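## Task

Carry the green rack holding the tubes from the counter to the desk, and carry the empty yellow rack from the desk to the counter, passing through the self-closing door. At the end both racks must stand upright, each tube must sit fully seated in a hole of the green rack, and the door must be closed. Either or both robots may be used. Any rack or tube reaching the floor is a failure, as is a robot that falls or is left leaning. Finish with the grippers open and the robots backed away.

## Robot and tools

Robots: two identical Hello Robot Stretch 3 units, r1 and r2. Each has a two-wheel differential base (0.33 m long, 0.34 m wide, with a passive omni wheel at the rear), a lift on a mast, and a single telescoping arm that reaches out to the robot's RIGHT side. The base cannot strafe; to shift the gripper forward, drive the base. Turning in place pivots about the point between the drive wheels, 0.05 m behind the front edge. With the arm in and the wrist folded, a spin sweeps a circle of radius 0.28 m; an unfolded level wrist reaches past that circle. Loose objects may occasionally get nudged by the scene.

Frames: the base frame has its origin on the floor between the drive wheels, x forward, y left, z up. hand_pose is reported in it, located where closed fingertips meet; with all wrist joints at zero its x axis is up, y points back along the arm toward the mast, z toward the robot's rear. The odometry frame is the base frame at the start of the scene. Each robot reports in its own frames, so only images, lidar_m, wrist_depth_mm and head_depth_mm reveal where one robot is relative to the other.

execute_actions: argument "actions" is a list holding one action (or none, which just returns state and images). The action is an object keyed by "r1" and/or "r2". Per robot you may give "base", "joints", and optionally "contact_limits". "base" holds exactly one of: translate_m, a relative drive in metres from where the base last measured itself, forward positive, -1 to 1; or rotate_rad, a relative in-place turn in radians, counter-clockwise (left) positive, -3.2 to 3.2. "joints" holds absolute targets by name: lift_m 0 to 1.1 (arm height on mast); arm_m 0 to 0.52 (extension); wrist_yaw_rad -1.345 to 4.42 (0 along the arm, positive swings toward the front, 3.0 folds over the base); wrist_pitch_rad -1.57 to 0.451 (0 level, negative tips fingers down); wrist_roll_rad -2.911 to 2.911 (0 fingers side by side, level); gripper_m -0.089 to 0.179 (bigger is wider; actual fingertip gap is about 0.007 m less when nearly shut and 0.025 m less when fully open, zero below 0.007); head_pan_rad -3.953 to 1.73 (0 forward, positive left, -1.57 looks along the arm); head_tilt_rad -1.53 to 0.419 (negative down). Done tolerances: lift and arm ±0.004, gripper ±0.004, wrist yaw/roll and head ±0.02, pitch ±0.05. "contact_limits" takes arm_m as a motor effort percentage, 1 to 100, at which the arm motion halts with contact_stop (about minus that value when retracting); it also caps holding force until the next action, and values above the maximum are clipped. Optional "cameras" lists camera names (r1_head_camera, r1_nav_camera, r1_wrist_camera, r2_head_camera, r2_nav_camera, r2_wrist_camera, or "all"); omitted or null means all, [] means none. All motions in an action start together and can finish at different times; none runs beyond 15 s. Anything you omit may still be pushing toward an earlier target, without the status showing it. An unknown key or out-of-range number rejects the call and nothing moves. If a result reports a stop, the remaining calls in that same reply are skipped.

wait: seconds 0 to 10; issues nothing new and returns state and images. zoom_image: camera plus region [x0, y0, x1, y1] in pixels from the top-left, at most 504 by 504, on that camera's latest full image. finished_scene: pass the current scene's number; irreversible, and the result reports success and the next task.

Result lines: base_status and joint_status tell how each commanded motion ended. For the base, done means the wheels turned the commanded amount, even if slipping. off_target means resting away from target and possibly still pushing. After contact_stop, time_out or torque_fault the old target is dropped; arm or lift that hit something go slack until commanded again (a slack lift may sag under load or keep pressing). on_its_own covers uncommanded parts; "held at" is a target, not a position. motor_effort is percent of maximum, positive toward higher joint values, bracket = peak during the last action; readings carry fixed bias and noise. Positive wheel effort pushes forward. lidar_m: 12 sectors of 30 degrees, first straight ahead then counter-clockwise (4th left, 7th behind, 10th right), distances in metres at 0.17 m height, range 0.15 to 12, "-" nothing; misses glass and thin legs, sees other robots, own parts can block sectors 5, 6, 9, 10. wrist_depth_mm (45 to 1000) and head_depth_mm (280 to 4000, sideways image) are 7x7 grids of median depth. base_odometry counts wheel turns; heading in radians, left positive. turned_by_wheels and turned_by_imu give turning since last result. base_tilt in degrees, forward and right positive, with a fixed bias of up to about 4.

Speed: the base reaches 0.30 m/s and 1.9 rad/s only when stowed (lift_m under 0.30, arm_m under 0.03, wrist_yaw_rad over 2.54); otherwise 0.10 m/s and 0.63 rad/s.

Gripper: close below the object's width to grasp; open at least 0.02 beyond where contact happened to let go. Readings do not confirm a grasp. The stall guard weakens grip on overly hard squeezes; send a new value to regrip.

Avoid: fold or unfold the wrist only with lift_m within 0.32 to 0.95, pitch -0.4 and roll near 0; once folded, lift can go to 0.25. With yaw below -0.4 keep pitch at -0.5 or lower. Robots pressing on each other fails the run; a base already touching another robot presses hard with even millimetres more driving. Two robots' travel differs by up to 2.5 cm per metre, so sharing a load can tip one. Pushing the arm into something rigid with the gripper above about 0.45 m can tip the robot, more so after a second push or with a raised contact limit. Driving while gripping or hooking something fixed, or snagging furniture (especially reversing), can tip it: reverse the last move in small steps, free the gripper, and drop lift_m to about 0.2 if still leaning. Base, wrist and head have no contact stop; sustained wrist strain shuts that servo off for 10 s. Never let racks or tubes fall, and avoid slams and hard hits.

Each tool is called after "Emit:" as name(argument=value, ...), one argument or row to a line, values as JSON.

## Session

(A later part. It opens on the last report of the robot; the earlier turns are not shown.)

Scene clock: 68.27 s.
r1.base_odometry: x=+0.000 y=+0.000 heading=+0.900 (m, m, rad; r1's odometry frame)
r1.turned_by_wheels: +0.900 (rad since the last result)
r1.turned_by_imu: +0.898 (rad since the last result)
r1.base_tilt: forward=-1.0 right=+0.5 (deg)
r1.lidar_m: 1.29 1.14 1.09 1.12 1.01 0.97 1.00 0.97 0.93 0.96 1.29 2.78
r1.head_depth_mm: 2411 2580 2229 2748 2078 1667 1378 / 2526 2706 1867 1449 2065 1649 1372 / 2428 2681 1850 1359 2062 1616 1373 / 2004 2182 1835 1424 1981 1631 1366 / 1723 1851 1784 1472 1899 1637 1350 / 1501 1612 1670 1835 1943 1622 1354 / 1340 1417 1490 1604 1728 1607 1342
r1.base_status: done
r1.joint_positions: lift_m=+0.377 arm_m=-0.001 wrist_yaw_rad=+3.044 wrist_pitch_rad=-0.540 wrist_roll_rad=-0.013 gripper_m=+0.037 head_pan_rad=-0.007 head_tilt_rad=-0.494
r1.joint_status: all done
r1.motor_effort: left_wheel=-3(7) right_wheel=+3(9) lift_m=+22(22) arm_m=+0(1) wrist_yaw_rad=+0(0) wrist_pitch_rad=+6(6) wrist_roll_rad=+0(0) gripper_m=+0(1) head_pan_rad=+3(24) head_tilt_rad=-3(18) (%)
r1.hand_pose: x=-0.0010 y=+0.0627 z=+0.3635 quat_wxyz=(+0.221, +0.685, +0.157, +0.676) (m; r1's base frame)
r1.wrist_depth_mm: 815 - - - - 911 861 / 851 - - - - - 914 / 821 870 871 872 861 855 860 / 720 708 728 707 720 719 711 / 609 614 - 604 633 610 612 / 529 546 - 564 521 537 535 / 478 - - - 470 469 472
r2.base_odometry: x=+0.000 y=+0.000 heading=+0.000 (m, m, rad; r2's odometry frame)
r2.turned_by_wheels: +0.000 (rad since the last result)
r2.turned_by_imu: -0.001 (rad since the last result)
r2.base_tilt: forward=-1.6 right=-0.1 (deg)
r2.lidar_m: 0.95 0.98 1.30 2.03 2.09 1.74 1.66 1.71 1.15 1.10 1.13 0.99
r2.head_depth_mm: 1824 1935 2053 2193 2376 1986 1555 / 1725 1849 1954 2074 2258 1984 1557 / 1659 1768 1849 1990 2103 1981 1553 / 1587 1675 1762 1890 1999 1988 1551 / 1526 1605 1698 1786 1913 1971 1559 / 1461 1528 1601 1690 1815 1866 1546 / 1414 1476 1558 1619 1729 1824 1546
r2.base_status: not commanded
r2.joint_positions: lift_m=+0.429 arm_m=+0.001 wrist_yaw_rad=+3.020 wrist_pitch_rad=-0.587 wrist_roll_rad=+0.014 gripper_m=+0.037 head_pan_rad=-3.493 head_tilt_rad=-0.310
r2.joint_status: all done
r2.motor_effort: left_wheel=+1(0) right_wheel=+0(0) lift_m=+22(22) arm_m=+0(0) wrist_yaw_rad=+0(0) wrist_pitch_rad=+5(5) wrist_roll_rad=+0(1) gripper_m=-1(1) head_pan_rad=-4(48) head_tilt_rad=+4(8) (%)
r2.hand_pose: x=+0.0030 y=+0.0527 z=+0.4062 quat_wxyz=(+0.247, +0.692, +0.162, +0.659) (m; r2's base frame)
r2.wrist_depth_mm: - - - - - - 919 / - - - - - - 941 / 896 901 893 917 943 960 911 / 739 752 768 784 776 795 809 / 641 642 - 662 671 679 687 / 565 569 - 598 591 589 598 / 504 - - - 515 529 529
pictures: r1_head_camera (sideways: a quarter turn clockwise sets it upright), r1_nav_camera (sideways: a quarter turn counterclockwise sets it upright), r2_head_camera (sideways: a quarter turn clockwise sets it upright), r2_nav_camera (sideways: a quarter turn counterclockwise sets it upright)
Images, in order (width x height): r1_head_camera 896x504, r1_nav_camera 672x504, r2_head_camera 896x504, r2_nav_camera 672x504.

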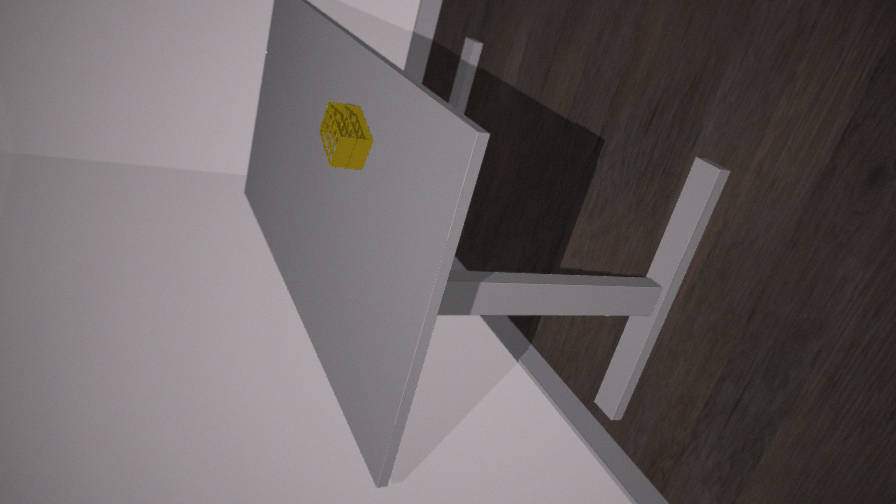

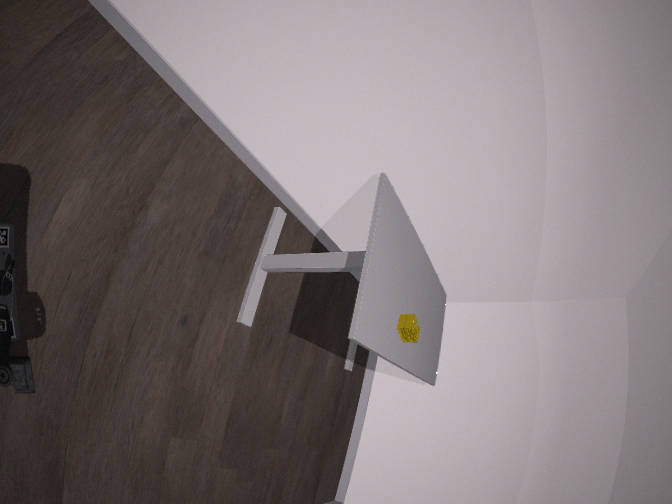

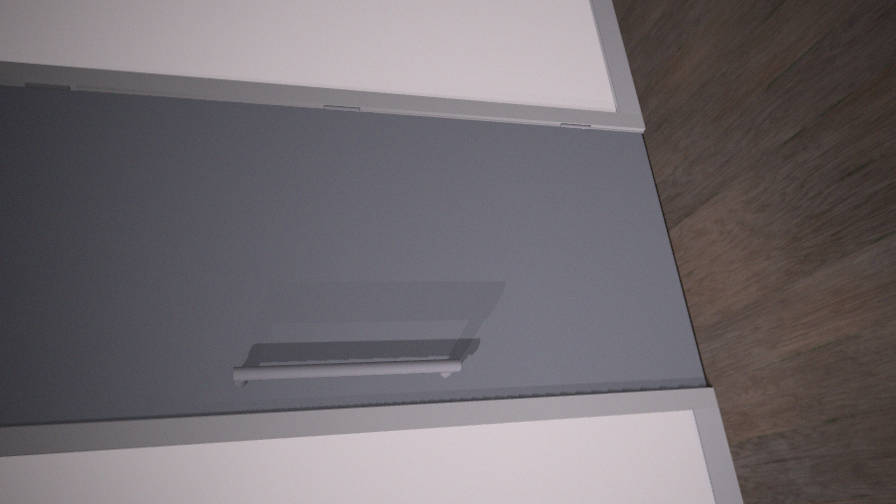

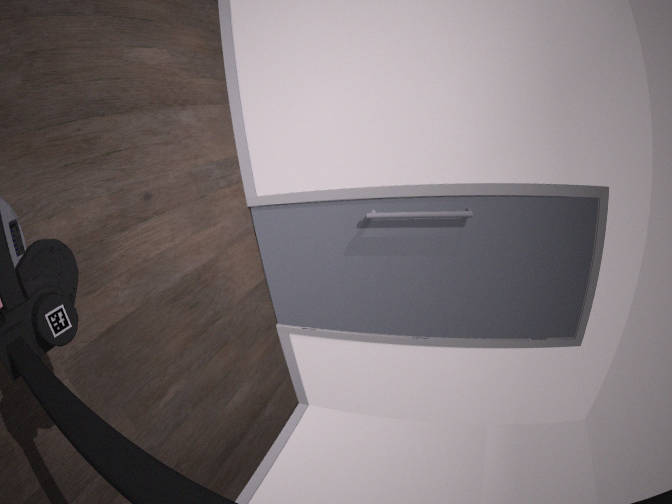

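Emit:
execute_actions(
  actions=[
    {"r1":{"base":{"rotate_rad":-0.55},"joints":{"lift_m":0.28}},"r2":{"base":{"rotate_rad":-1.57},"joints":{"lift_m":0.28,"head_pan_rad":0,"head_tilt_rad":-0.5}}},
  ],
  cameras=[],
)

Emit:
execute_actions(
  actions=[
    {"r1":{"base":{"translate_m":1.0}},"r2":{"base":{"translate_m":0.5}}},
  ],
  cameras=[],
)

Emit:
execute_actions(
  actions=[
    {"r1":{"base":{"translate_m":0.65},"joints":{"head_pan_rad":1.2,"head_tilt_rad":-0.7}},"r2":{"base":{"rotate_rad":1.57},"joints":{"head_pan_rad":-1.57,"head_tilt_rad":-0.6}}},
  ],
  cameras=["r1_head_camera","r1_nav_camera","r2_head_camera","r2_nav_camera"],
)

Scene clock: 100.50 s.
r1.base_odometry: x=+0.000 y=+0.000 heading=+0.350 (m, m, rad; r1's odometry frame)
r1.turned_by_wheels: -0.550 (rad since the last result)
r1.turned_by_imu: -0.549 (rad since the last result)
r1.base_tilt: forward=-1.2 right=+0.4 (deg)
r1.lidar_m: 2.78 1.29 1.15 1.09 1.12 1.01 0.97 0.99 0.97 0.93 0.95 1.26
r1.head_depth_mm: 2370 2517 2471 2440 2088 1672 1380 / 2447 2633 2890 2776 2084 1648 1381 / 2442 2635 2893 2787 2057 1635 1373 / 2410 2626 2815 2710 2041 1636 1358 / 2424 2617 2862 2705 2035 1623 1355 / 2378 2593 2786 2631 2011 1632 1349 / 2398 2555 1747 2320 2004 1555 1338
r1.base_status: done
r1.joint_positions: lift_m=+0.280 arm_m=-0.001 wrist_yaw_rad=+3.044 wrist_pitch_rad=-0.540 wrist_roll_rad=-0.013 gripper_m=+0.037 head_pan_rad=-0.007 head_tilt_rad=-0.494
r1.joint_status: all done
r1.motor_effort: left_wheel=+2(9) right_wheel=-3(12) lift_m=+18(19) arm_m=-1(1) wrist_yaw_rad=-1(0) wrist_pitch_rad=+6(6) wrist_roll_rad=+0(0) gripper_m=+0(0) head_pan_rad=+4(3) head_tilt_rad=-2(3) (%)
r1.hand_pose: x=-0.0010 y=+0.0626 z=+0.2665 quat_wxyz=(+0.221, +0.685, +0.157, +0.676) (m; r1's base frame)
r1.wrist_depth_mm: 944 - - - - - - / 885 887 890 886 874 891 889 / 691 701 701 692 700 694 692 / 574 579 582 570 578 575 577 / 488 508 - - 510 504 486 / 439 - - - 419 435 430 / - - - - 381 382 382
r2.base_odometry: x=+0.000 y=+0.000 heading=-1.570 (m, m, rad; r2's odometry frame)
r2.turned_by_wheels: -1.570 (rad since the last result)
r2.turned_by_imu: -1.560 (rad since the last result)
r2.base_tilt: forward=-1.6 right=-0.3 (deg)
r2.lidar_m: 1.10 1.13 0.99 0.95 0.98 1.32 2.03 2.10 1.74 1.66 1.72 1.14
r2.head_depth_mm: 1483 1615 1313 1212 1349 1525 1345 / 1470 1600 1318 1206 1346 1520 1336 / 1467 1581 1304 1198 1330 1518 1337 / 1461 1572 1200 1190 1328 1514 1330 / 1446 1568 1182 1184 1319 1471 1332 / 1437 1560 1285 1175 1308 1479 1328 / 1440 1552 1280 1177 1303 1470 1330
r2.base_status: done
r2.joint_positions: lift_m=+0.280 arm_m=+0.001 wrist_yaw_rad=+3.020 wrist_pitch_rad=-0.588 wrist_roll_rad=+0.014 gripper_m=+0.037 head_pan_rad=-0.007 head_tilt_rad=-0.494
r2.joint_status: all done
r2.motor_effort: left_wheel=+3(12) right_wheel=-2(9) lift_m=+19(20) arm_m=+0(0) wrist_yaw_rad=+1(0) wrist_pitch_rad=+6(6) wrist_roll_rad=+1(1) gripper_m=-1(0) head_pan_rad=+4(49) head_tilt_rad=-3(19) (%)
r2.hand_pose: x=+0.0030 y=+0.0526 z=+0.2568 quat_wxyz=(+0.247, +0.692, +0.162, +0.658) (m; r2's base frame)
r2.wrist_depth_mm: 844 - 906 931 957 - - / 788 757 819 842 848 876 893 / 641 648 661 671 692 695 705 / 540 540 560 556 574 574 589 / 479 - - - 489 494 500 / - - - - 434 436 436 / - - - - 379 380 386
pictures: none
No camera images: the call's "cameras" was empty. Leave "cameras" out to get every camera's image.

Scene clock: 105.53 s.
r1.base_odometry: x=+0.939 y=+0.343 heading=+0.350 (m, m, rad; r1's odometry frame)
r1.turned_by_wheels: +0.000 (rad since the last result)
r1.turned_by_imu: -0.004 (rad since the last result)
r1.base_tilt: forward=-1.1 right=+0.5 (deg)
r1.lidar_m: 1.79 1.53 1.20 0.69 1.17 1.54 1.96 1.31 0.93 0.87 0.99 1.29
r1.head_depth_mm: 1564 1682 1847 2035 2086 1663 1398 / 1555 1688 1846 2021 2082 1656 1375 / 1547 1671 1822 2008 2064 1636 1364 / 1542 1675 1805 1994 2040 1630 1365 / 1536 1647 1815 1990 2022 1622 1345 / 1527 1636 1794 1974 2011 1605 1347 / 1516 1641 1766 1950 2007 1617 1344
r1.base_status: done
r1.joint_positions: lift_m=+0.280 arm_m=-0.001 wrist_yaw_rad=+3.044 wrist_pitch_rad=-0.540 wrist_roll_rad=-0.013 gripper_m=+0.037 head_pan_rad=-0.007 head_tilt_rad=-0.495
r1.joint_status: not commanded
r1.motor_effort: left_wheel=+2(13) right_wheel=-3(8) lift_m=+19(19) arm_m=+0(0) wrist_yaw_rad=+0(0) wrist_pitch_rad=+7(7) wrist_roll_rad=+0(0) gripper_m=+0(0) head_pan_rad=+1(3) head_tilt_rad=-3(3) (%)
r1.hand_pose: x=-0.0010 y=+0.0626 z=+0.2665 quat_wxyz=(+0.221, +0.685, +0.157, +0.676) (m; r1's base frame)
r1.wrist_depth_mm: 947 - - - - - - / 879 900 868 836 867 873 888 / 696 707 708 678 701 692 708 / 579 576 581 578 560 578 577 / 483 499 - - 504 499 493 / 442 - - - 418 434 431 / - - - - 380 385 379
r2.base_odometry: x=+0.000 y=-0.500 heading=-1.570 (m, m, rad; r2's odometry frame)
r2.turned_by_wheels: +0.000 (rad since the last result)
r2.turned_by_imu: -0.001 (rad since the last result)
r2.base_tilt: forward=-1.6 right=-0.2 (deg)
r2.lidar_m: 0.60 0.62 0.84 0.96 0.99 1.33 2.53 2.37 1.72 1.65 0.86 0.63
r2.head_depth_mm: 1031 1123 1195 836 709 801 924 / 1032 1115 1192 833 701 793 915 / 1025 1112 1188 832 689 790 905 / 1019 1105 1171 745 688 783 898 / 1011 1098 1170 709 685 780 891 / 1009 1094 1165 823 682 769 887 / 1000 1086 1161 821 679 768 878
r2.base_status: done
r2.joint_positions: lift_m=+0.280 arm_m=+0.001 wrist_yaw_rad=+3.020 wrist_pitch_rad=-0.588 wrist_roll_rad=+0.014 gripper_m=+0.037 head_pan_rad=-0.007 head_tilt_rad=-0.495
r2.joint_status: not commanded
r2.motor_effort: left_wheel=+3(13) right_wheel=-2(8) lift_m=+19(19) arm_m=+0(0) wrist_yaw_rad=+0(1) wrist_pitch_rad=+6(6) wrist_roll_rad=+1(1) gripper_m=+0(0) head_pan_rad=+4(5) head_tilt_rad=-2(2) (%)
r2.hand_pose: x=+0.0030 y=+0.0526 z=+0.2567 quat_wxyz=(+0.247, +0.692, +0.162, +0.658) (m; r2's base frame)
r2.wrist_depth_mm: 845 - 920 947 996 999 595 / 776 749 819 821 864 828 648 / 639 643 656 670 671 690 651 / 532 537 556 562 567 582 590 / 478 - - - 491 494 498 / - - - - 435 434 433 / - - - - 377 381 390
pictures: none
No camera images: the call's "cameras" was empty. Leave "cameras" out to get every camera's image.

Scene clock: 109.33 s.
r1.base_odometry: x=+1.550 y=+0.566 heading=+0.350 (m, m, rad; r1's odometry frame)
r1.turned_by_wheels: +0.000 (rad since the last result)
r1.turned_by_imu: -0.003 (rad since the last result)
r1.base_tilt: forward=-1.1 right=+0.5 (deg)
r1.lidar_m: 1.15 1.17 1.02 1.17 0.85 1.59 2.61 1.27 0.98 0.93 0.90 1.16
r1.head_depth_mm: 1278 1459 1166 909 802 1391 1233 / 1224 1380 1157 904 759 1421 1230 / 1175 1314 1150 896 734 1406 1225 / 1125 1255 1131 888 730 1351 1219 / 1081 1203 1126 885 729 1312 1218 / 1034 1151 1119 880 723 641 1213 / 1003 1097 1106 874 717 624 1209
r1.base_status: done
r1.joint_positions: lift_m=+0.280 arm_m=-0.001 wrist_yaw_rad=+3.044 wrist_pitch_rad=-0.540 wrist_roll_rad=-0.013 gripper_m=+0.037 head_pan_rad=+1.193 head_tilt_rad=-0.692
r1.joint_status: all done
r1.motor_effort: left_wheel=+2(12) right_wheel=-3(5) lift_m=+18(19) arm_m=-1(0) wrist_yaw_rad=+0(0) wrist_pitch_rad=+6(7) wrist_roll_rad=+0(0) gripper_m=+0(0) head_pan_rad=+3(39) head_tilt_rad=-4(22) (%)
r1.hand_pose: x=-0.0010 y=+0.0626 z=+0.2665 quat_wxyz=(+0.221, +0.685, +0.157, +0.676) (m; r1's base frame)
r1.wrist_depth_mm: 965 - - - - - - / 768 829 880 893 884 863 880 / 670 690 698 704 702 704 676 / 566 575 581 580 573 574 578 / 485 508 - - 510 491 497 / 438 - - - 422 431 434 / - - - - 380 383 380
r2.base_odometry: x=+0.000 y=-0.500 heading=+0.000 (m, m, rad; r2's odometry frame)
r2.turned_by_wheels: +1.570 (rad since the last result)
r2.turned_by_imu: +1.554 (rad since the last result)
r2.base_tilt: forward=-1.6 right=-0.3 (deg)
r2.lidar_m: 0.96 0.99 1.31 2.53 2.45 1.73 1.65 0.88 0.63 0.60 0.62 0.83
r2.head_depth_mm: 1041 1148 992 723 784 919 1181 / 1038 1145 985 719 779 917 1105 / 1037 1133 979 712 773 907 1100 / 1028 1130 975 707 767 900 1088 / 1022 1127 971 692 762 891 1071 / 1018 1116 964 690 747 886 1070 / 1014 1112 962 689 753 874 1057
r2.base_status: done
r2.joint_positions: lift_m=+0.280 arm_m=+0.001 wrist_yaw_rad=+3.020 wrist_pitch_rad=-0.588 wrist_roll_rad=+0.014 gripper_m=+0.037 head_pan_rad=-1.563 head_tilt_rad=-0.593
r2.joint_status: all done
r2.motor_effort: left_wheel=-3(11) right_wheel=+2(12) lift_m=+19(19) arm_m=-1(0) wrist_yaw_rad=+0(1) wrist_pitch_rad=+6(6) wrist_roll_rad=+0(1) gripper_m=+0(1) head_pan_rad=-4(49) head_tilt_rad=-3(13) (%)
r2.hand_pose: x=+0.0030 y=+0.0525 z=+0.2567 quat_wxyz=(+0.247, +0.692, +0.162, +0.658) (m; r2's base frame)
r2.wrist_depth_mm: - - - - - - 912 / 782 756 821 828 849 875 861 / 654 645 663 663 676 692 710 / 537 539 564 560 570 579 585 / 479 - - - 491 495 500 / - - - - 432 433 437 / - - - - 378 383 385
pictures: r1_head_camera (sideways: a quarter turn clockwise sets it upright), r1_nav_camera (sideways: a quarter turn counterclockwise sets it upright), r2_head_camera (sideways: a quarter turn clockwise sets it upright), r2_nav_camera (sideways: a quarter turn counterclockwise sets it upright)
Images, in order (width x height): r1_head_camera 896x504, r1_nav_camera 672x504, r2_head_camera 896x504, r2_nav_camera 672x504.

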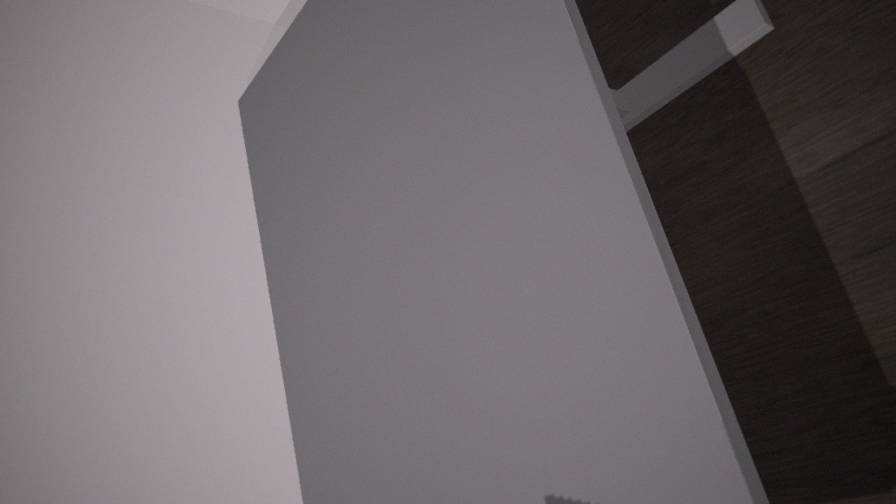

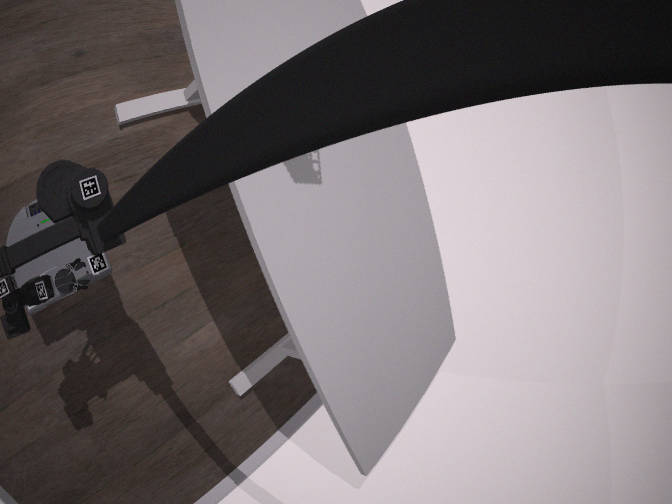

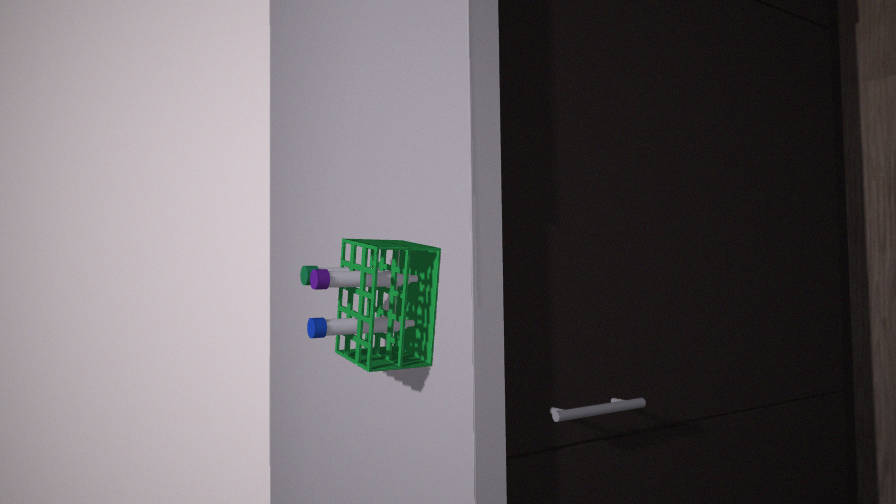

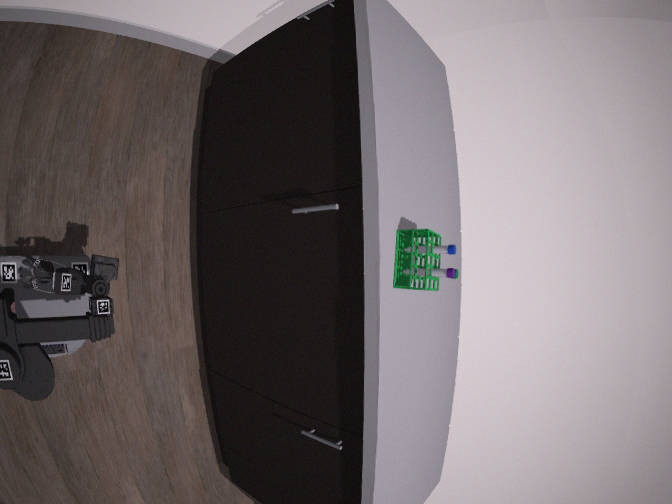

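Emit:
execute_actions(
  actions=[
    {"r1":{"base":{"rotate_rad":3.14},"joints":{"lift_m":0.9,"wrist_pitch_rad":-0.4,"head_pan_rad":-1.57}},"r2":{"joints":{"lift_m":0.9,"wrist_pitch_rad":-0.4}}},
  ],
  cameras=[],
)

Emit:
execute_actions(
  actions=[
    {"r1":{"joints":{"wrist_yaw_rad":0,"gripper_m":0.175}},"r2":{"joints":{"wrist_yaw_rad":0,"gripper_m":0.175}}},
  ],
  cameras=["r1_head_camera","r1_wrist_camera","r2_head_camera","r2_wrist_camera"],
)

Scene clock: 134.67 s.
r1.base_odometry: x=+1.550 y=+0.566 heading=-2.793 (m, m, rad; r1's odometry frame)
r1.turned_by_wheels: +3.140 (rad since the last result)
r1.turned_by_imu: +3.134 (rad since the last result)
r1.base_tilt: forward=-1.0 right=+0.6 (deg)
r1.lidar_m: 2.60 1.29 0.99 0.93 0.95 1.13 1.15 1.17 1.02 1.17 0.85 1.56
r1.head_depth_mm: 1027 1155 1175 905 762 - - / 1025 1153 1157 903 755 - - / 1013 1140 1149 896 736 - - / 1012 1134 1137 886 731 - - / 1011 1128 1122 882 726 - - / 1002 1120 1117 876 697 639 - / 1002 1113 1105 876 700 639 1201
r1.base_status: done
r1.joint_positions: lift_m=+0.900 arm_m=-0.001 wrist_yaw_rad=+3.044 wrist_pitch_rad=-0.420 wrist_roll_rad=-0.013 gripper_m=+0.037 head_pan_rad=-1.563 head_tilt_rad=-0.692
r1.joint_status: all done
r1.motor_effort: left_wheel=-2(10) right_wheel=+2(10) lift_m=+25(27) arm_m=-1(1) wrist_yaw_rad=+0(0) wrist_pitch_rad=+11(13) wrist_roll_rad=+0(0) gripper_m=+0(1) head_pan_rad=-3(40) head_tilt_rad=-4(4) (%)
r1.hand_pose: x=+0.0006 y=+0.0793 z=+0.9121 quat_wxyz=(+0.181, +0.693, +0.115, +0.688) (m; r1's base frame)
r1.wrist_depth_mm: 713 - 856 863 913 913 981 / 760 806 930 956 - - - / 846 883 - - - - - / 898 978 - - - - - / - - - - - - - / - - - - - - - / - - - - - - -
r2.base_odometry: x=+0.000 y=-0.500 heading=+0.000 (m, m, rad; r2's odometry frame)
r2.turned_by_wheels: +0.000 (rad since the last result)
r2.turned_by_imu: -0.002 (rad since the last result)
r2.base_tilt: forward=-1.6 right=-0.2 (deg)
r2.lidar_m: 0.96 0.99 1.31 2.53 2.44 1.73 1.65 0.88 0.63 0.60 0.62 0.83
r2.head_depth_mm: 1041 1151 988 724 783 880 - / 1035 1140 986 718 777 891 - / 1029 1139 979 712 774 894 - / 1026 1128 976 710 769 901 - / 1022 1122 972 691 766 872 - / 1016 1119 965 689 746 883 1036 / 1011 1115 964 688 752 878 1059
r2.base_status: not commanded
r2.joint_positions: lift_m=+0.900 arm_m=+0.001 wrist_yaw_rad=+3.020 wrist_pitch_rad=-0.420 wrist_roll_rad=+0.014 gripper_m=+0.037 head_pan_rad=-1.563 head_tilt_rad=-0.593
r2.joint_status: all done
r2.motor_effort: left_wheel=-2(3) right_wheel=+3(3) lift_m=+26(30) arm_m=+0(1) wrist_yaw_rad=+1(0) wrist_pitch_rad=+9(10) wrist_roll_rad=+1(1) gripper_m=+0(0) head_pan_rad=-4(4) head_tilt_rad=-3(3) (%)
r2.hand_pose: x=+0.0059 y=+0.0766 z=+0.9120 quat_wxyz=(+0.190, +0.704, +0.104, +0.677) (m; r2's base frame)
r2.wrist_depth_mm: - - - - - - 913 / - - - - - - 927 / - - - - - - 935 / - - - - - - 965 / - - - - - - 970 / - - - - - - 979 / - - - - - - 965
pictures: none
No camera images: the call's "cameras" was empty. Leave "cameras" out to get every camera's image.

Scene clock: 137.20 s.
r1.base_odometry: x=+1.550 y=+0.566 heading=-2.793 (m, m, rad; r1's odometry frame)
r1.turned_by_wheels: +0.000 (rad since the last result)
r1.turned_by_imu: +0.000 (rad since the last result)
r1.base_tilt: forward=-1.2 right=+0.5 (deg)
r1.lidar_m: 2.60 1.29 0.98 0.93 0.95 1.14 1.15 1.17 1.02 1.17 0.84 1.56
r1.head_depth_mm: 1035 1155 1162 911 764 - - / 1026 1150 1158 903 778 - - / 1023 1139 1147 897 772 - - / 1011 1132 1139 889 - - - / 1011 1127 1116 880 726 643 1214 / 1005 1116 1119 875 689 640 1207 / 998 1117 1107 874 704 638 1205
r1.base_status: not commanded
r1.joint_positions: lift_m=+0.900 arm_m=-0.001 wrist_yaw_rad=+0.003 wrist_pitch_rad=-0.420 wrist_roll_rad=-0.013 gripper_m=+0.175 head_pan_rad=-1.563 head_tilt_rad=-0.692
r1.joint_status: all done
r1.motor_effort: left_wheel=-2(2) right_wheel=+3(3) lift_m=+25(25) arm_m=-1(1) wrist_yaw_rad=-3(4) wrist_pitch_rad=+11(11) wrist_roll_rad=+0(0) gripper_m=+0(85) head_pan_rad=-3(4) head_tilt_rad=-3(4) (%)
r1.hand_pose: x=-0.0209 y=-0.3680 z=+0.9121 quat_wxyz=(+0.697, +0.149, -0.687, -0.146) (m; r1's base frame)
r1.wrist_depth_mm: 779 800 818 841 858 892 897 / 833 845 859 861 882 910 979 / 663 675 654 672 674 677 686 / 518 502 526 518 526 524 523 / 427 347 408 425 429 449 431 / 373 354 366 365 361 353 374 / 306 313 315 315 316 314 315
r2.base_odometry: x=+0.000 y=-0.500 heading=+0.000 (m, m, rad; r2's odometry frame)
r2.turned_by_wheels: +0.000 (rad since the last result)
r2.turned_by_imu: -0.001 (rad since the last result)
r2.base_tilt: forward=-1.6 right=-0.3 (deg)
r2.lidar_m: 0.96 0.99 1.31 2.53 2.45 1.73 1.65 0.88 0.63 0.60 0.62 0.82
r2.head_depth_mm: 1042 1154 989 722 784 880 - / 1037 1135 985 717 778 903 - / 1033 1131 978 714 769 - - / 1027 1128 975 710 767 - - / 1018 1126 971 692 762 899 1080 / 1016 1118 969 688 743 888 1067 / 1014 1110 960 689 749 878 1057
r2.base_status: not commanded
r2.joint_positions: lift_m=+0.900 arm_m=+0.001 wrist_yaw_rad=+0.003 wrist_pitch_rad=-0.420 wrist_roll_rad=+0.014 gripper_m=+0.175 head_pan_rad=-1.563 head_tilt_rad=-0.593
r2.joint_status: all done
r2.motor_effort: left_wheel=-3(3) right_wheel=+3(3) lift_m=+25(26) arm_m=+0(0) wrist_yaw_rad=-3(4) wrist_pitch_rad=+9(9) wrist_roll_rad=+1(1) gripper_m=+0(84) head_pan_rad=-4(3) head_tilt_rad=-4(3) (%)
r2.hand_pose: x=-0.0208 y=-0.3699 z=+0.9120 quat_wxyz=(+0.687, +0.148, -0.696, -0.148) (m; r2's base frame)
r2.wrist_depth_mm: 598 620 400 607 740 795 874 / 365 373 383 384 414 427 449 / 372 375 356 361 366 370 373 / 412 414 424 428 436 441 440 / 456 460 478 488 495 491 513 / - 554 548 559 568 588 592 / 635 626 650 660 678 700 722
pictures: r1_head_camera (sideways: a quarter turn clockwise sets it upright), r1_wrist_camera, r2_head_camera (sideways: a quarter turn clockwise sets it upright), r2_wrist_camera
Images, in order (width x height): r1_head_camera 896x504, r1_wrist_camera 644x364, r2_head_camera 896x504, r2_wrist_camera 644x364.

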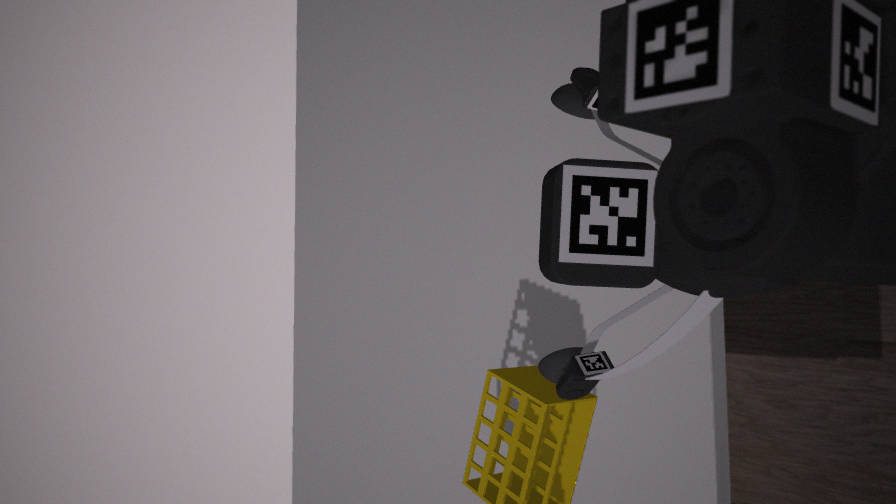

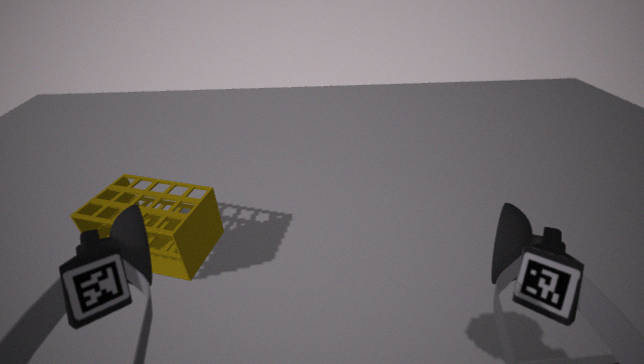

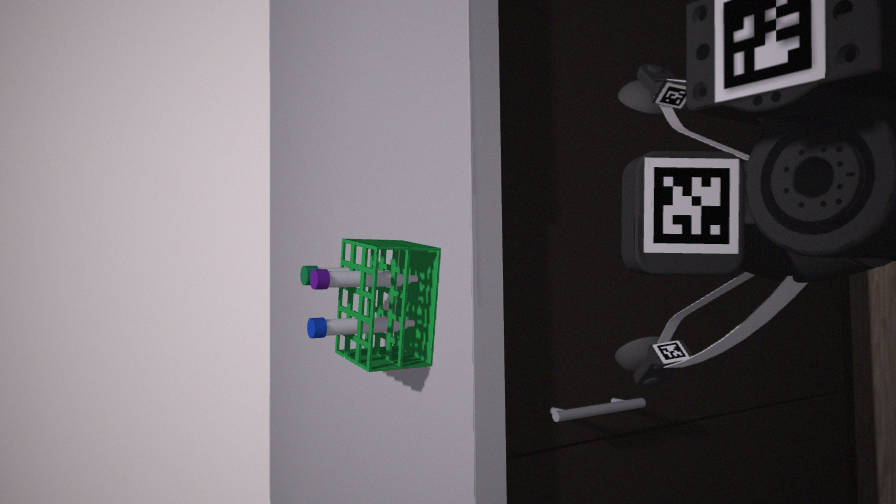

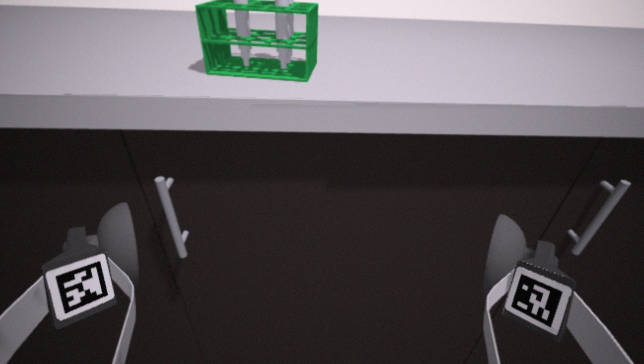

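Emit:
execute_actions(
  actions=[
    {"r1":{"base":{"translate_m":-0.35},"joints":{"lift_m":0.95}},"r2":{"base":{"rotate_rad":0.475},"joints":{"lift_m":1.0,"wrist_yaw_rad":1.57,"wrist_pitch_rad":-0.2}}},
  ],
  cameras=[],
)

Emit:
execute_actions(
  actions=[
    {"r1":{"joints":{"wrist_yaw_rad":1.35,"wrist_pitch_rad":-0.3,"arm_m":0.25,"head_pan_rad":-1.2}},"r2":{"base":{"translate_m":-0.39}}},
  ],
  cameras=["r1_head_camera","r1_wrist_camera"],
)

Emit:
execute_actions(
  actions=[
    {"r2":{"base":{"rotate_rad":-0.475},"joints":{"arm_m":0.3,"head_pan_rad":-1.2,"head_tilt_rad":-0.7}}},
  ],
  cameras=["r2_head_camera","r2_wrist_camera"],
)

Scene clock: 183.97 s.
r1.base_odometry: x=+1.879 y=+0.685 heading=-2.793 (m, m, rad; r1's odometry frame)
r1.turned_by_wheels: +0.000 (rad since the last result)
r1.turned_by_imu: +0.000 (rad since the last result)
r1.base_tilt: forward=-1.1 right=+0.6 (deg)
r1.lidar_m: 2.95 1.24 0.96 0.82 0.85 0.85 0.80 0.82 0.83 1.19 1.22 1.09
r1.head_depth_mm: 1046 1174 1172 942 - - - / 1041 1172 1161 904 - - - / 1038 1157 1147 928 - - - / 1034 1153 1137 921 - - - / 1029 1151 1124 884 728 1310 1219 / 1024 1143 1118 880 706 1301 1213 / 1017 1136 1111 874 718 1304 1209
r1.base_status: done
r1.joint_positions: lift_m=+0.950 arm_m=-0.001 wrist_yaw_rad=+0.002 wrist_pitch_rad=-0.419 wrist_roll_rad=-0.013 gripper_m=+0.175 head_pan_rad=-1.563 head_tilt_rad=-0.692
r1.joint_status: all done
r1.motor_effort: left_wheel=-2(8) right_wheel=+3(4) lift_m=+25(28) arm_m=-1(1) wrist_yaw_rad=-3(2) wrist_pitch_rad=+11(11) wrist_roll_rad=+0(0) gripper_m=+1(0) head_pan_rad=-5(2) head_tilt_rad=-4(4) (%)
r1.hand_pose: x=-0.0210 y=-0.3680 z=+0.9622 quat_wxyz=(+0.697, +0.149, -0.687, -0.146) (m; r1's base frame)
r1.wrist_depth_mm: 800 810 836 850 880 881 790 / 872 889 901 937 930 973 799 / 766 772 777 773 782 960 794 / 600 598 612 606 613 608 763 / 492 513 503 495 498 517 514 / 433 411 418 426 420 410 434 / 357 366 361 364 366 371 368
r2.base_odometry: x=+0.000 y=-0.500 heading=+0.475 (m, m, rad; r2's odometry frame)
r2.turned_by_wheels: +0.475 (rad since the last result)
r2.turned_by_imu: +0.471 (rad since the last result)
r2.base_tilt: forward=-1.8 right=-0.1 (deg)
r2.lidar_m: 0.98 1.25 2.53 2.57 1.76 1.65 0.94 0.64 0.60 0.61 0.79 0.96
r2.head_depth_mm: 995 1092 988 - - - 922 / 1043 1134 981 730 - - - / 1082 1193 980 726 - - - / 1129 1243 973 755 849 - - / 1175 1284 972 791 905 1036 - / 1230 1348 967 837 979 1115 - / 1226 1311 963 894 1028 - -
r2.base_status: done
r2.joint_positions: lift_m=+1.000 arm_m=+0.001 wrist_yaw_rad=+1.567 wrist_pitch_rad=-0.221 wrist_roll_rad=+0.014 gripper_m=+0.175 head_pan_rad=-1.563 head_tilt_rad=-0.593
r2.joint_status: all done
r2.motor_effort: left_wheel=-3(8) right_wheel=+3(8) lift_m=+26(24) arm_m=-1(0) wrist_yaw_rad=+4(5) wrist_pitch_rad=+9(10) wrist_roll_rad=+0(0) gripper_m=+1(0) head_pan_rad=-3(4) head_tilt_rad=-3(4) (%)
r2.hand_pose: x=+0.2234 y=-0.1469 z=+1.0589 quat_wxyz=(+0.550, +0.554, -0.446, +0.437) (m; r2's base frame)
r2.wrist_depth_mm: - - 908 806 721 656 602 / - - 973 830 757 687 623 / - - - 905 804 728 657 / - - - 969 852 758 693 / - - - - 921 820 728 / - - - - 978 894 750 / - - - - - 913 790
pictures: none
No camera images: the call's "cameras" was empty. Leave "cameras" out to get every camera's image.

Scene clock: 188.83 s.
r1.base_odometry: x=+1.879 y=+0.685 heading=-2.793 (m, m, rad; r1's odometry frame)
r1.turned_by_wheels: +0.000 (rad since the last result)
r1.turned_by_imu: -0.001 (rad since the last result)
r1.base_tilt: forward=-1.1 right=+0.5 (deg)
r1.lidar_m: 2.95 1.24 0.96 0.82 0.85 0.85 0.80 0.81 0.83 1.19 1.22 1.09
r1.head_depth_mm: 989 1101 1169 854 741 642 1238 / 1019 1125 - 846 738 654 1230 / 1047 1161 1196 863 736 667 1231 / 1074 1199 1134 863 729 1324 1220 / 1111 1253 1127 856 725 1350 1212 / 1144 1281 1116 852 719 1388 1209 / 1183 1310 1105 820 737 1386 1200
r1.base_status: not commanded
r1.joint_positions: lift_m=+0.950 arm_m=+0.250 wrist_yaw_rad=+1.348 wrist_pitch_rad=-0.321 wrist_roll_rad=-0.013 gripper_m=+0.175 head_pan_rad=-1.207 head_tilt_rad=-0.692
r1.joint_status: all done
r1.motor_effort: left_wheel=-2(2) right_wheel=+3(3) lift_m=+25(25) arm_m=+3(4) wrist_yaw_rad=+2(3) wrist_pitch_rad=+12(11) wrist_roll_rad=+0(0) gripper_m=+0(0) head_pan_rad=+3(24) head_tilt_rad=-4(4) (%)
r1.hand_pose: x=+0.2083 y=-0.4469 z=+0.9848 quat_wxyz=(+0.619, +0.522, -0.470, +0.351) (m; r1's base frame)
r1.wrist_depth_mm: - - - - - 848 663 / - - - - - 872 663 / - - - - - 864 684 / - - 803 689 721 726 671 / - - 622 518 562 589 564 / - - 500 464 469 449 486 / - - - 397 395 398 391
r2.base_odometry: x=-0.346 y=-0.678 heading=+0.475 (m, m, rad; r2's odometry frame)
r2.turned_by_wheels: +0.000 (rad since the last result)
r2.turned_by_imu: -0.001 (rad since the last result)
r2.base_tilt: forward=-1.6 right=-0.3 (deg)
r2.lidar_m: 1.33 1.71 2.69 2.05 1.39 1.30 0.68 0.46 0.44 0.44 0.57 1.31
r2.head_depth_mm: 863 942 983 - - - 649 / 900 982 982 728 - - - / 934 1026 976 728 - - - / 968 1069 977 695 594 - - / 1011 1118 976 641 636 728 - / 1061 1178 963 659 690 791 - / 1114 1245 964 679 725 - -
r2.base_status: done
r2.joint_positions: lift_m=+1.000 arm_m=+0.001 wrist_yaw_rad=+1.567 wrist_pitch_rad=-0.221 wrist_roll_rad=+0.014 gripper_m=+0.175 head_pan_rad=-1.563 head_tilt_rad=-0.593
r2.joint_status: not commanded
r2.motor_effort: left_wheel=-2(7) right_wheel=+3(4) lift_m=+26(25) arm_m=+0(0) wrist_yaw_rad=+4(4) wrist_pitch_rad=+10(9) wrist_roll_rad=+1(1) gripper_m=+0(1) head_pan_rad=-4(4) head_tilt_rad=-3(2) (%)
r2.hand_pose: x=+0.2234 y=-0.1469 z=+1.0589 quat_wxyz=(+0.550, +0.554, -0.446, +0.437) (m; r2's base frame)
r2.wrist_depth_mm: - - - - - 928 852 / - - - - - 982 905 / - - - - - - 935 / - - - - - - 779 / - - - - - - 724 / - - - - - - 634 / - - - - - - 576
pictures: r1_head_camera (sideways: a quarter turn clockwise sets it upright), r1_wrist_camera
Images, in order (width x height): r1_head_camera 896x504, r1_wrist_camera 644x364.

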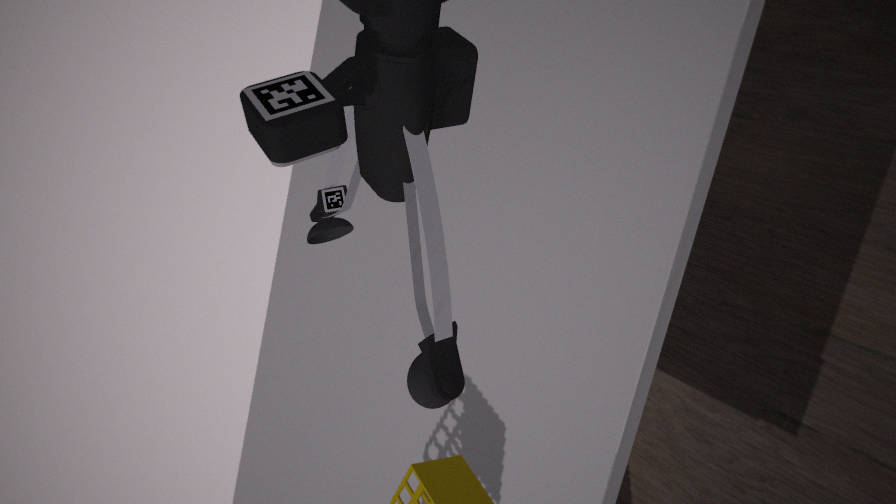

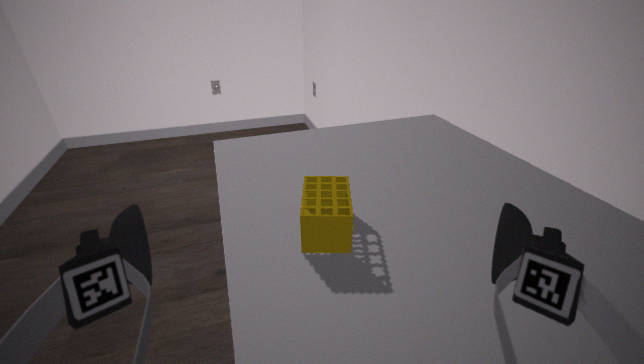

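Scene clock: 192.27 s.
r1.base_odometry: x=+1.879 y=+0.685 heading=-2.793 (m, m, rad; r1's odometry frame)
r1.turned_by_wheels: +0.000 (rad since the last result)
r1.turned_by_imu: +0.000 (rad since the last result)
r1.base_tilt: forward=-1.1 right=+0.5 (deg)
r1.lidar_m: 2.95 1.24 0.96 0.81 0.85 0.84 0.80 0.82 0.83 1.19 1.22 1.09
r1.head_depth_mm: 993 1095 1171 855 744 640 1227 / 1018 1121 - 847 737 655 1238 / 1048 1165 1193 864 736 666 1223 / 1071 1199 1136 863 731 1325 1225 / 1107 1238 1125 857 726 1336 1212 / 1142 1281 1119 849 723 1389 1212 / 1175 1322 1107 821 737 1395 1202
r1.base_status: not commanded
r1.joint_positions: lift_m=+0.950 arm_m=+0.250 wrist_yaw_rad=+1.348 wrist_pitch_rad=-0.321 wrist_roll_rad=-0.013 gripper_m=+0.175 head_pan_rad=-1.207 head_tilt_rad=-0.692
r1.joint_status: not commanded
r1.motor_effort: left_wheel=-2(2) right_wheel=+3(3) lift_m=+25(25) arm_m=+3(3) wrist_yaw_rad=+1(1) wrist_pitch_rad=+12(12) wrist_roll_rad=+0(0) gripper_m=+0(0) head_pan_rad=+3(3) head_tilt_rad=-4(4) (%)
r1.hand_pose: x=+0.2083 y=-0.4469 z=+0.9848 quat_wxyz=(+0.619, +0.522, -0.470, +0.351) (m; r1's base frame)
r1.wrist_depth_mm: - - - - - 863 658 / - - - - - 858 666 / - - - - - 865 684 / - - 804 678 706 728 669 / - - 616 521 558 586 566 / - - 502 462 462 450 485 / - - - 397 393 397 389
r2.base_odometry: x=-0.346 y=-0.678 heading=+0.000 (m, m, rad; r2's odometry frame)
r2.turned_by_wheels: -0.475 (rad since the last result)
r2.turned_by_imu: -0.473 (rad since the last result)
r2.base_tilt: forward=-1.7 right=-0.2 (deg)
r2.lidar_m: 1.31 1.35 1.79 2.70 1.93 1.37 1.30 0.65 0.46 0.44 0.45 0.60
r2.head_depth_mm: 859 951 702 603 531 640 796 / 883 956 699 603 570 681 859 / 909 999 721 601 598 725 917 / 939 1021 799 598 630 769 995 / 964 1046 821 597 665 821 1126 / 995 1066 779 596 703 886 1147 / 1027 1102 636 616 748 955 1190
r2.base_status: done
r2.joint_positions: lift_m=+1.000 arm_m=+0.300 wrist_yaw_rad=+1.568 wrist_pitch_rad=-0.221 wrist_roll_rad=+0.014 gripper_m=+0.175 head_pan_rad=-1.207 head_tilt_rad=-0.691
r2.joint_status: all done
r2.motor_effort: left_wheel=+3(7) right_wheel=-3(7) lift_m=+26(26) arm_m=+2(1) wrist_yaw_rad=+3(3) wrist_pitch_rad=+10(10) wrist_roll_rad=+0(1) gripper_m=+1(1) head_pan_rad=+4(33) head_tilt_rad=-3(14) (%)
r2.hand_pose: x=+0.2234 y=-0.4455 z=+1.0589 quat_wxyz=(+0.550, +0.554, -0.446, +0.437) (m; r2's base frame)
r2.wrist_depth_mm: - - - - - 956 649 / - - - - - 945 656 / - - - 969 994 901 648 / - - - 610 619 645 602 / - - - 410 407 485 466 / - - - 321 328 349 365 / - - - 290 292 293 295
pictures: r2_head_camera (sideways: a quarter turn clockwise sets it upright), r2_wrist_camera
Images, in order (width x height): r2_head_camera 896x504, r2_wrist_camera 644x364.

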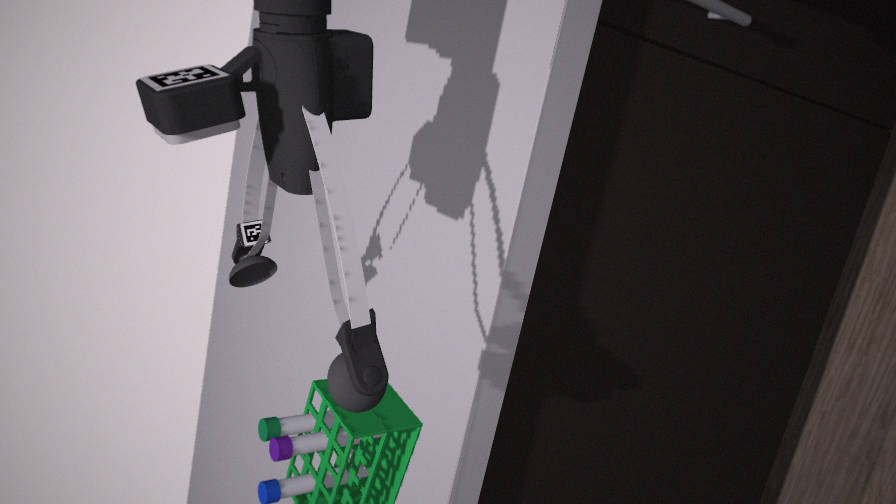

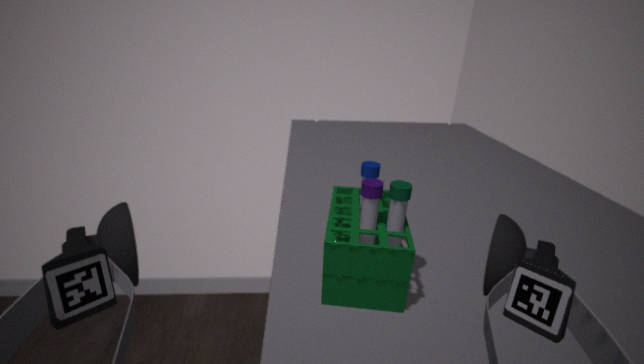

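Emit:
execute_actions(
  actions=[
    {"r1":{"joints":{"lift_m":0.82}},"r2":{"joints":{"lift_m":0.91,"arm_m":0.36}}},
  ],
  cameras=["r1_head_camera","r1_wrist_camera","r2_head_camera","r2_wrist_camera"],
)

Scene clock: 211.73 s.
r1.base_odometry: x=+1.879 y=+0.685 heading=-2.793 (m, m, rad; r1's odometry frame)
r1.turned_by_wheels: +0.000 (rad since the last result)
r1.turned_by_imu: -0.001 (rad since the last result)
r1.base_tilt: forward=-1.2 right=+0.4 (deg)
r1.lidar_m: 2.95 1.24 0.96 0.82 0.85 0.84 0.80 0.82 0.83 1.19 1.22 1.09
r1.head_depth_mm: 993 1095 1165 940 704 643 1236 / 1020 1128 1156 932 694 655 1229 / 1048 1166 1148 952 706 667 1225 / 1080 1206 1136 887 729 1319 1223 / 1112 1238 1124 880 710 1345 1213 / 1148 1275 1115 880 721 1391 1212 / 1182 1319 1107 824 735 1392 1205
r1.base_status: not commanded
r1.joint_positions: lift_m=+0.820 arm_m=+0.250 wrist_yaw_rad=+1.348 wrist_pitch_rad=-0.321 wrist_roll_rad=-0.013 gripper_m=+0.175 head_pan_rad=-1.207 head_tilt_rad=-0.692
r1.joint_status: all done
r1.motor_effort: left_wheel=-2(2) right_wheel=+3(3) lift_m=+18(22) arm_m=+3(3) wrist_yaw_rad=+2(1) wrist_pitch_rad=+11(12) wrist_roll_rad=+0(0) gripper_m=+0(0) head_pan_rad=+3(3) head_tilt_rad=-4(4) (%)
r1.hand_pose: x=+0.2084 y=-0.4469 z=+0.8553 quat_wxyz=(+0.619, +0.522, -0.471, +0.351) (m; r1's base frame)
r1.wrist_depth_mm: - - - - - 846 651 / - - - - - 834 666 / - - 704 545 647 646 637 / - - 503 448 472 476 475 / - - 389 374 368 388 371 / - - 316 305 305 295 318 / - - 276 259 257 259 255
r2.base_odometry: x=-0.346 y=-0.678 heading=+0.000 (m, m, rad; r2's odometry frame)
r2.turned_by_wheels: +0.000 (rad since the last result)
r2.turned_by_imu: -0.001 (rad since the last result)
r2.base_tilt: forward=-1.6 right=-0.2 (deg)
r2.lidar_m: 1.31 1.35 1.80 2.70 1.92 1.37 1.30 0.64 0.46 0.44 0.45 0.60
r2.head_depth_mm: 860 955 829 584 532 638 796 / 881 970 - 585 570 682 863 / 910 1000 819 583 598 722 917 / 934 1014 768 580 629 772 990 / 964 1049 780 579 665 822 1129 / 995 1070 661 598 705 883 1142 / 1025 1104 638 616 750 954 1193
r2.base_status: not commanded
r2.joint_positions: lift_m=+0.910 arm_m=+0.360 wrist_yaw_rad=+1.568 wrist_pitch_rad=-0.221 wrist_roll_rad=+0.014 gripper_m=+0.175 head_pan_rad=-1.207 head_tilt_rad=-0.691
r2.joint_status: all done
r2.motor_effort: left_wheel=+3(3) right_wheel=-3(3) lift_m=+19(22) arm_m=+1(1) wrist_yaw_rad=+2(3) wrist_pitch_rad=+10(9) wrist_roll_rad=+0(1) gripper_m=+0(0) head_pan_rad=+4(5) head_tilt_rad=-3(3) (%)
r2.hand_pose: x=+0.2234 y=-0.5055 z=+0.9693 quat_wxyz=(+0.550, +0.554, -0.446, +0.437) (m; r2's base frame)
r2.wrist_depth_mm: - - - - - 845 583 / - - - - - 857 586 / - - - 277 629 655 564 / - - 400 263 396 403 413 / - - 276 274 287 308 297 / - - 219 220 225 223 232 / - 191 180 183 185 186 189
pictures: r1_head_camera (sideways: a quarter turn clockwise sets it upright), r1_wrist_camera, r2_head_camera (sideways: a quarter turn clockwise sets it upright), r2_wrist_camera
Images, in order (width x height): r1_head_camera 896x504, r1_wrist_camera 644x364, r2_head_camera 896x504, r2_wrist_camera 644x364.

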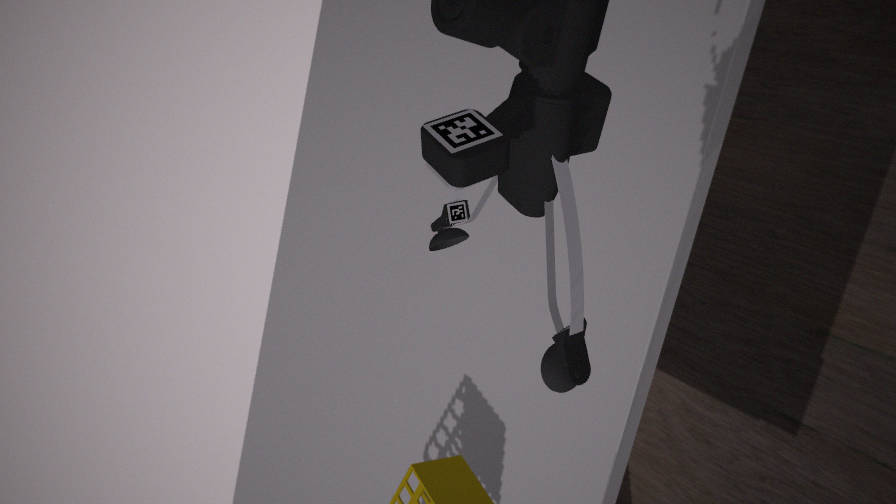

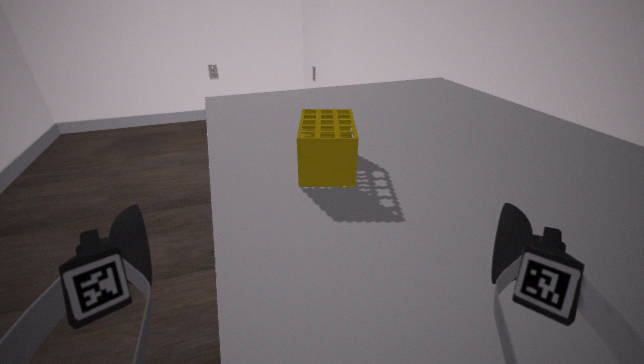

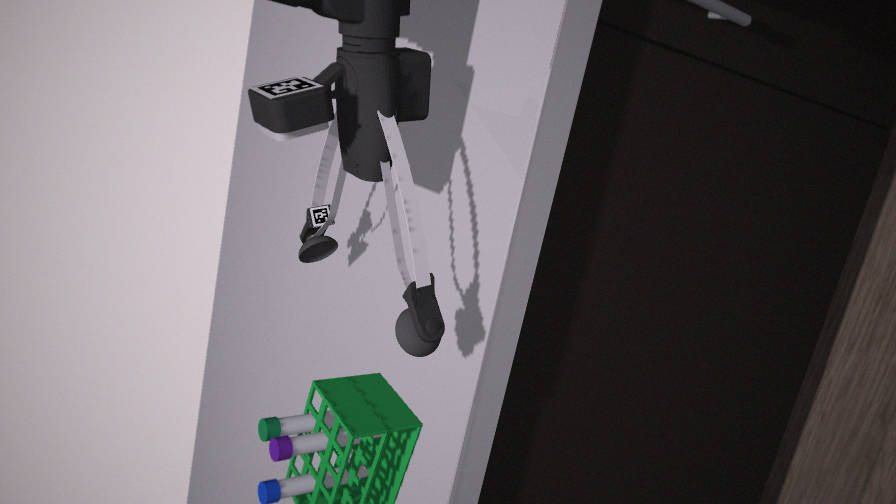

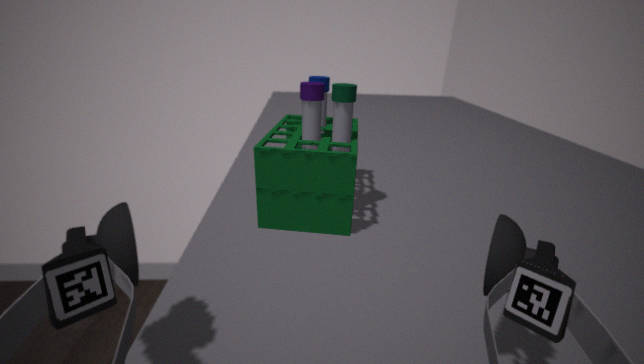

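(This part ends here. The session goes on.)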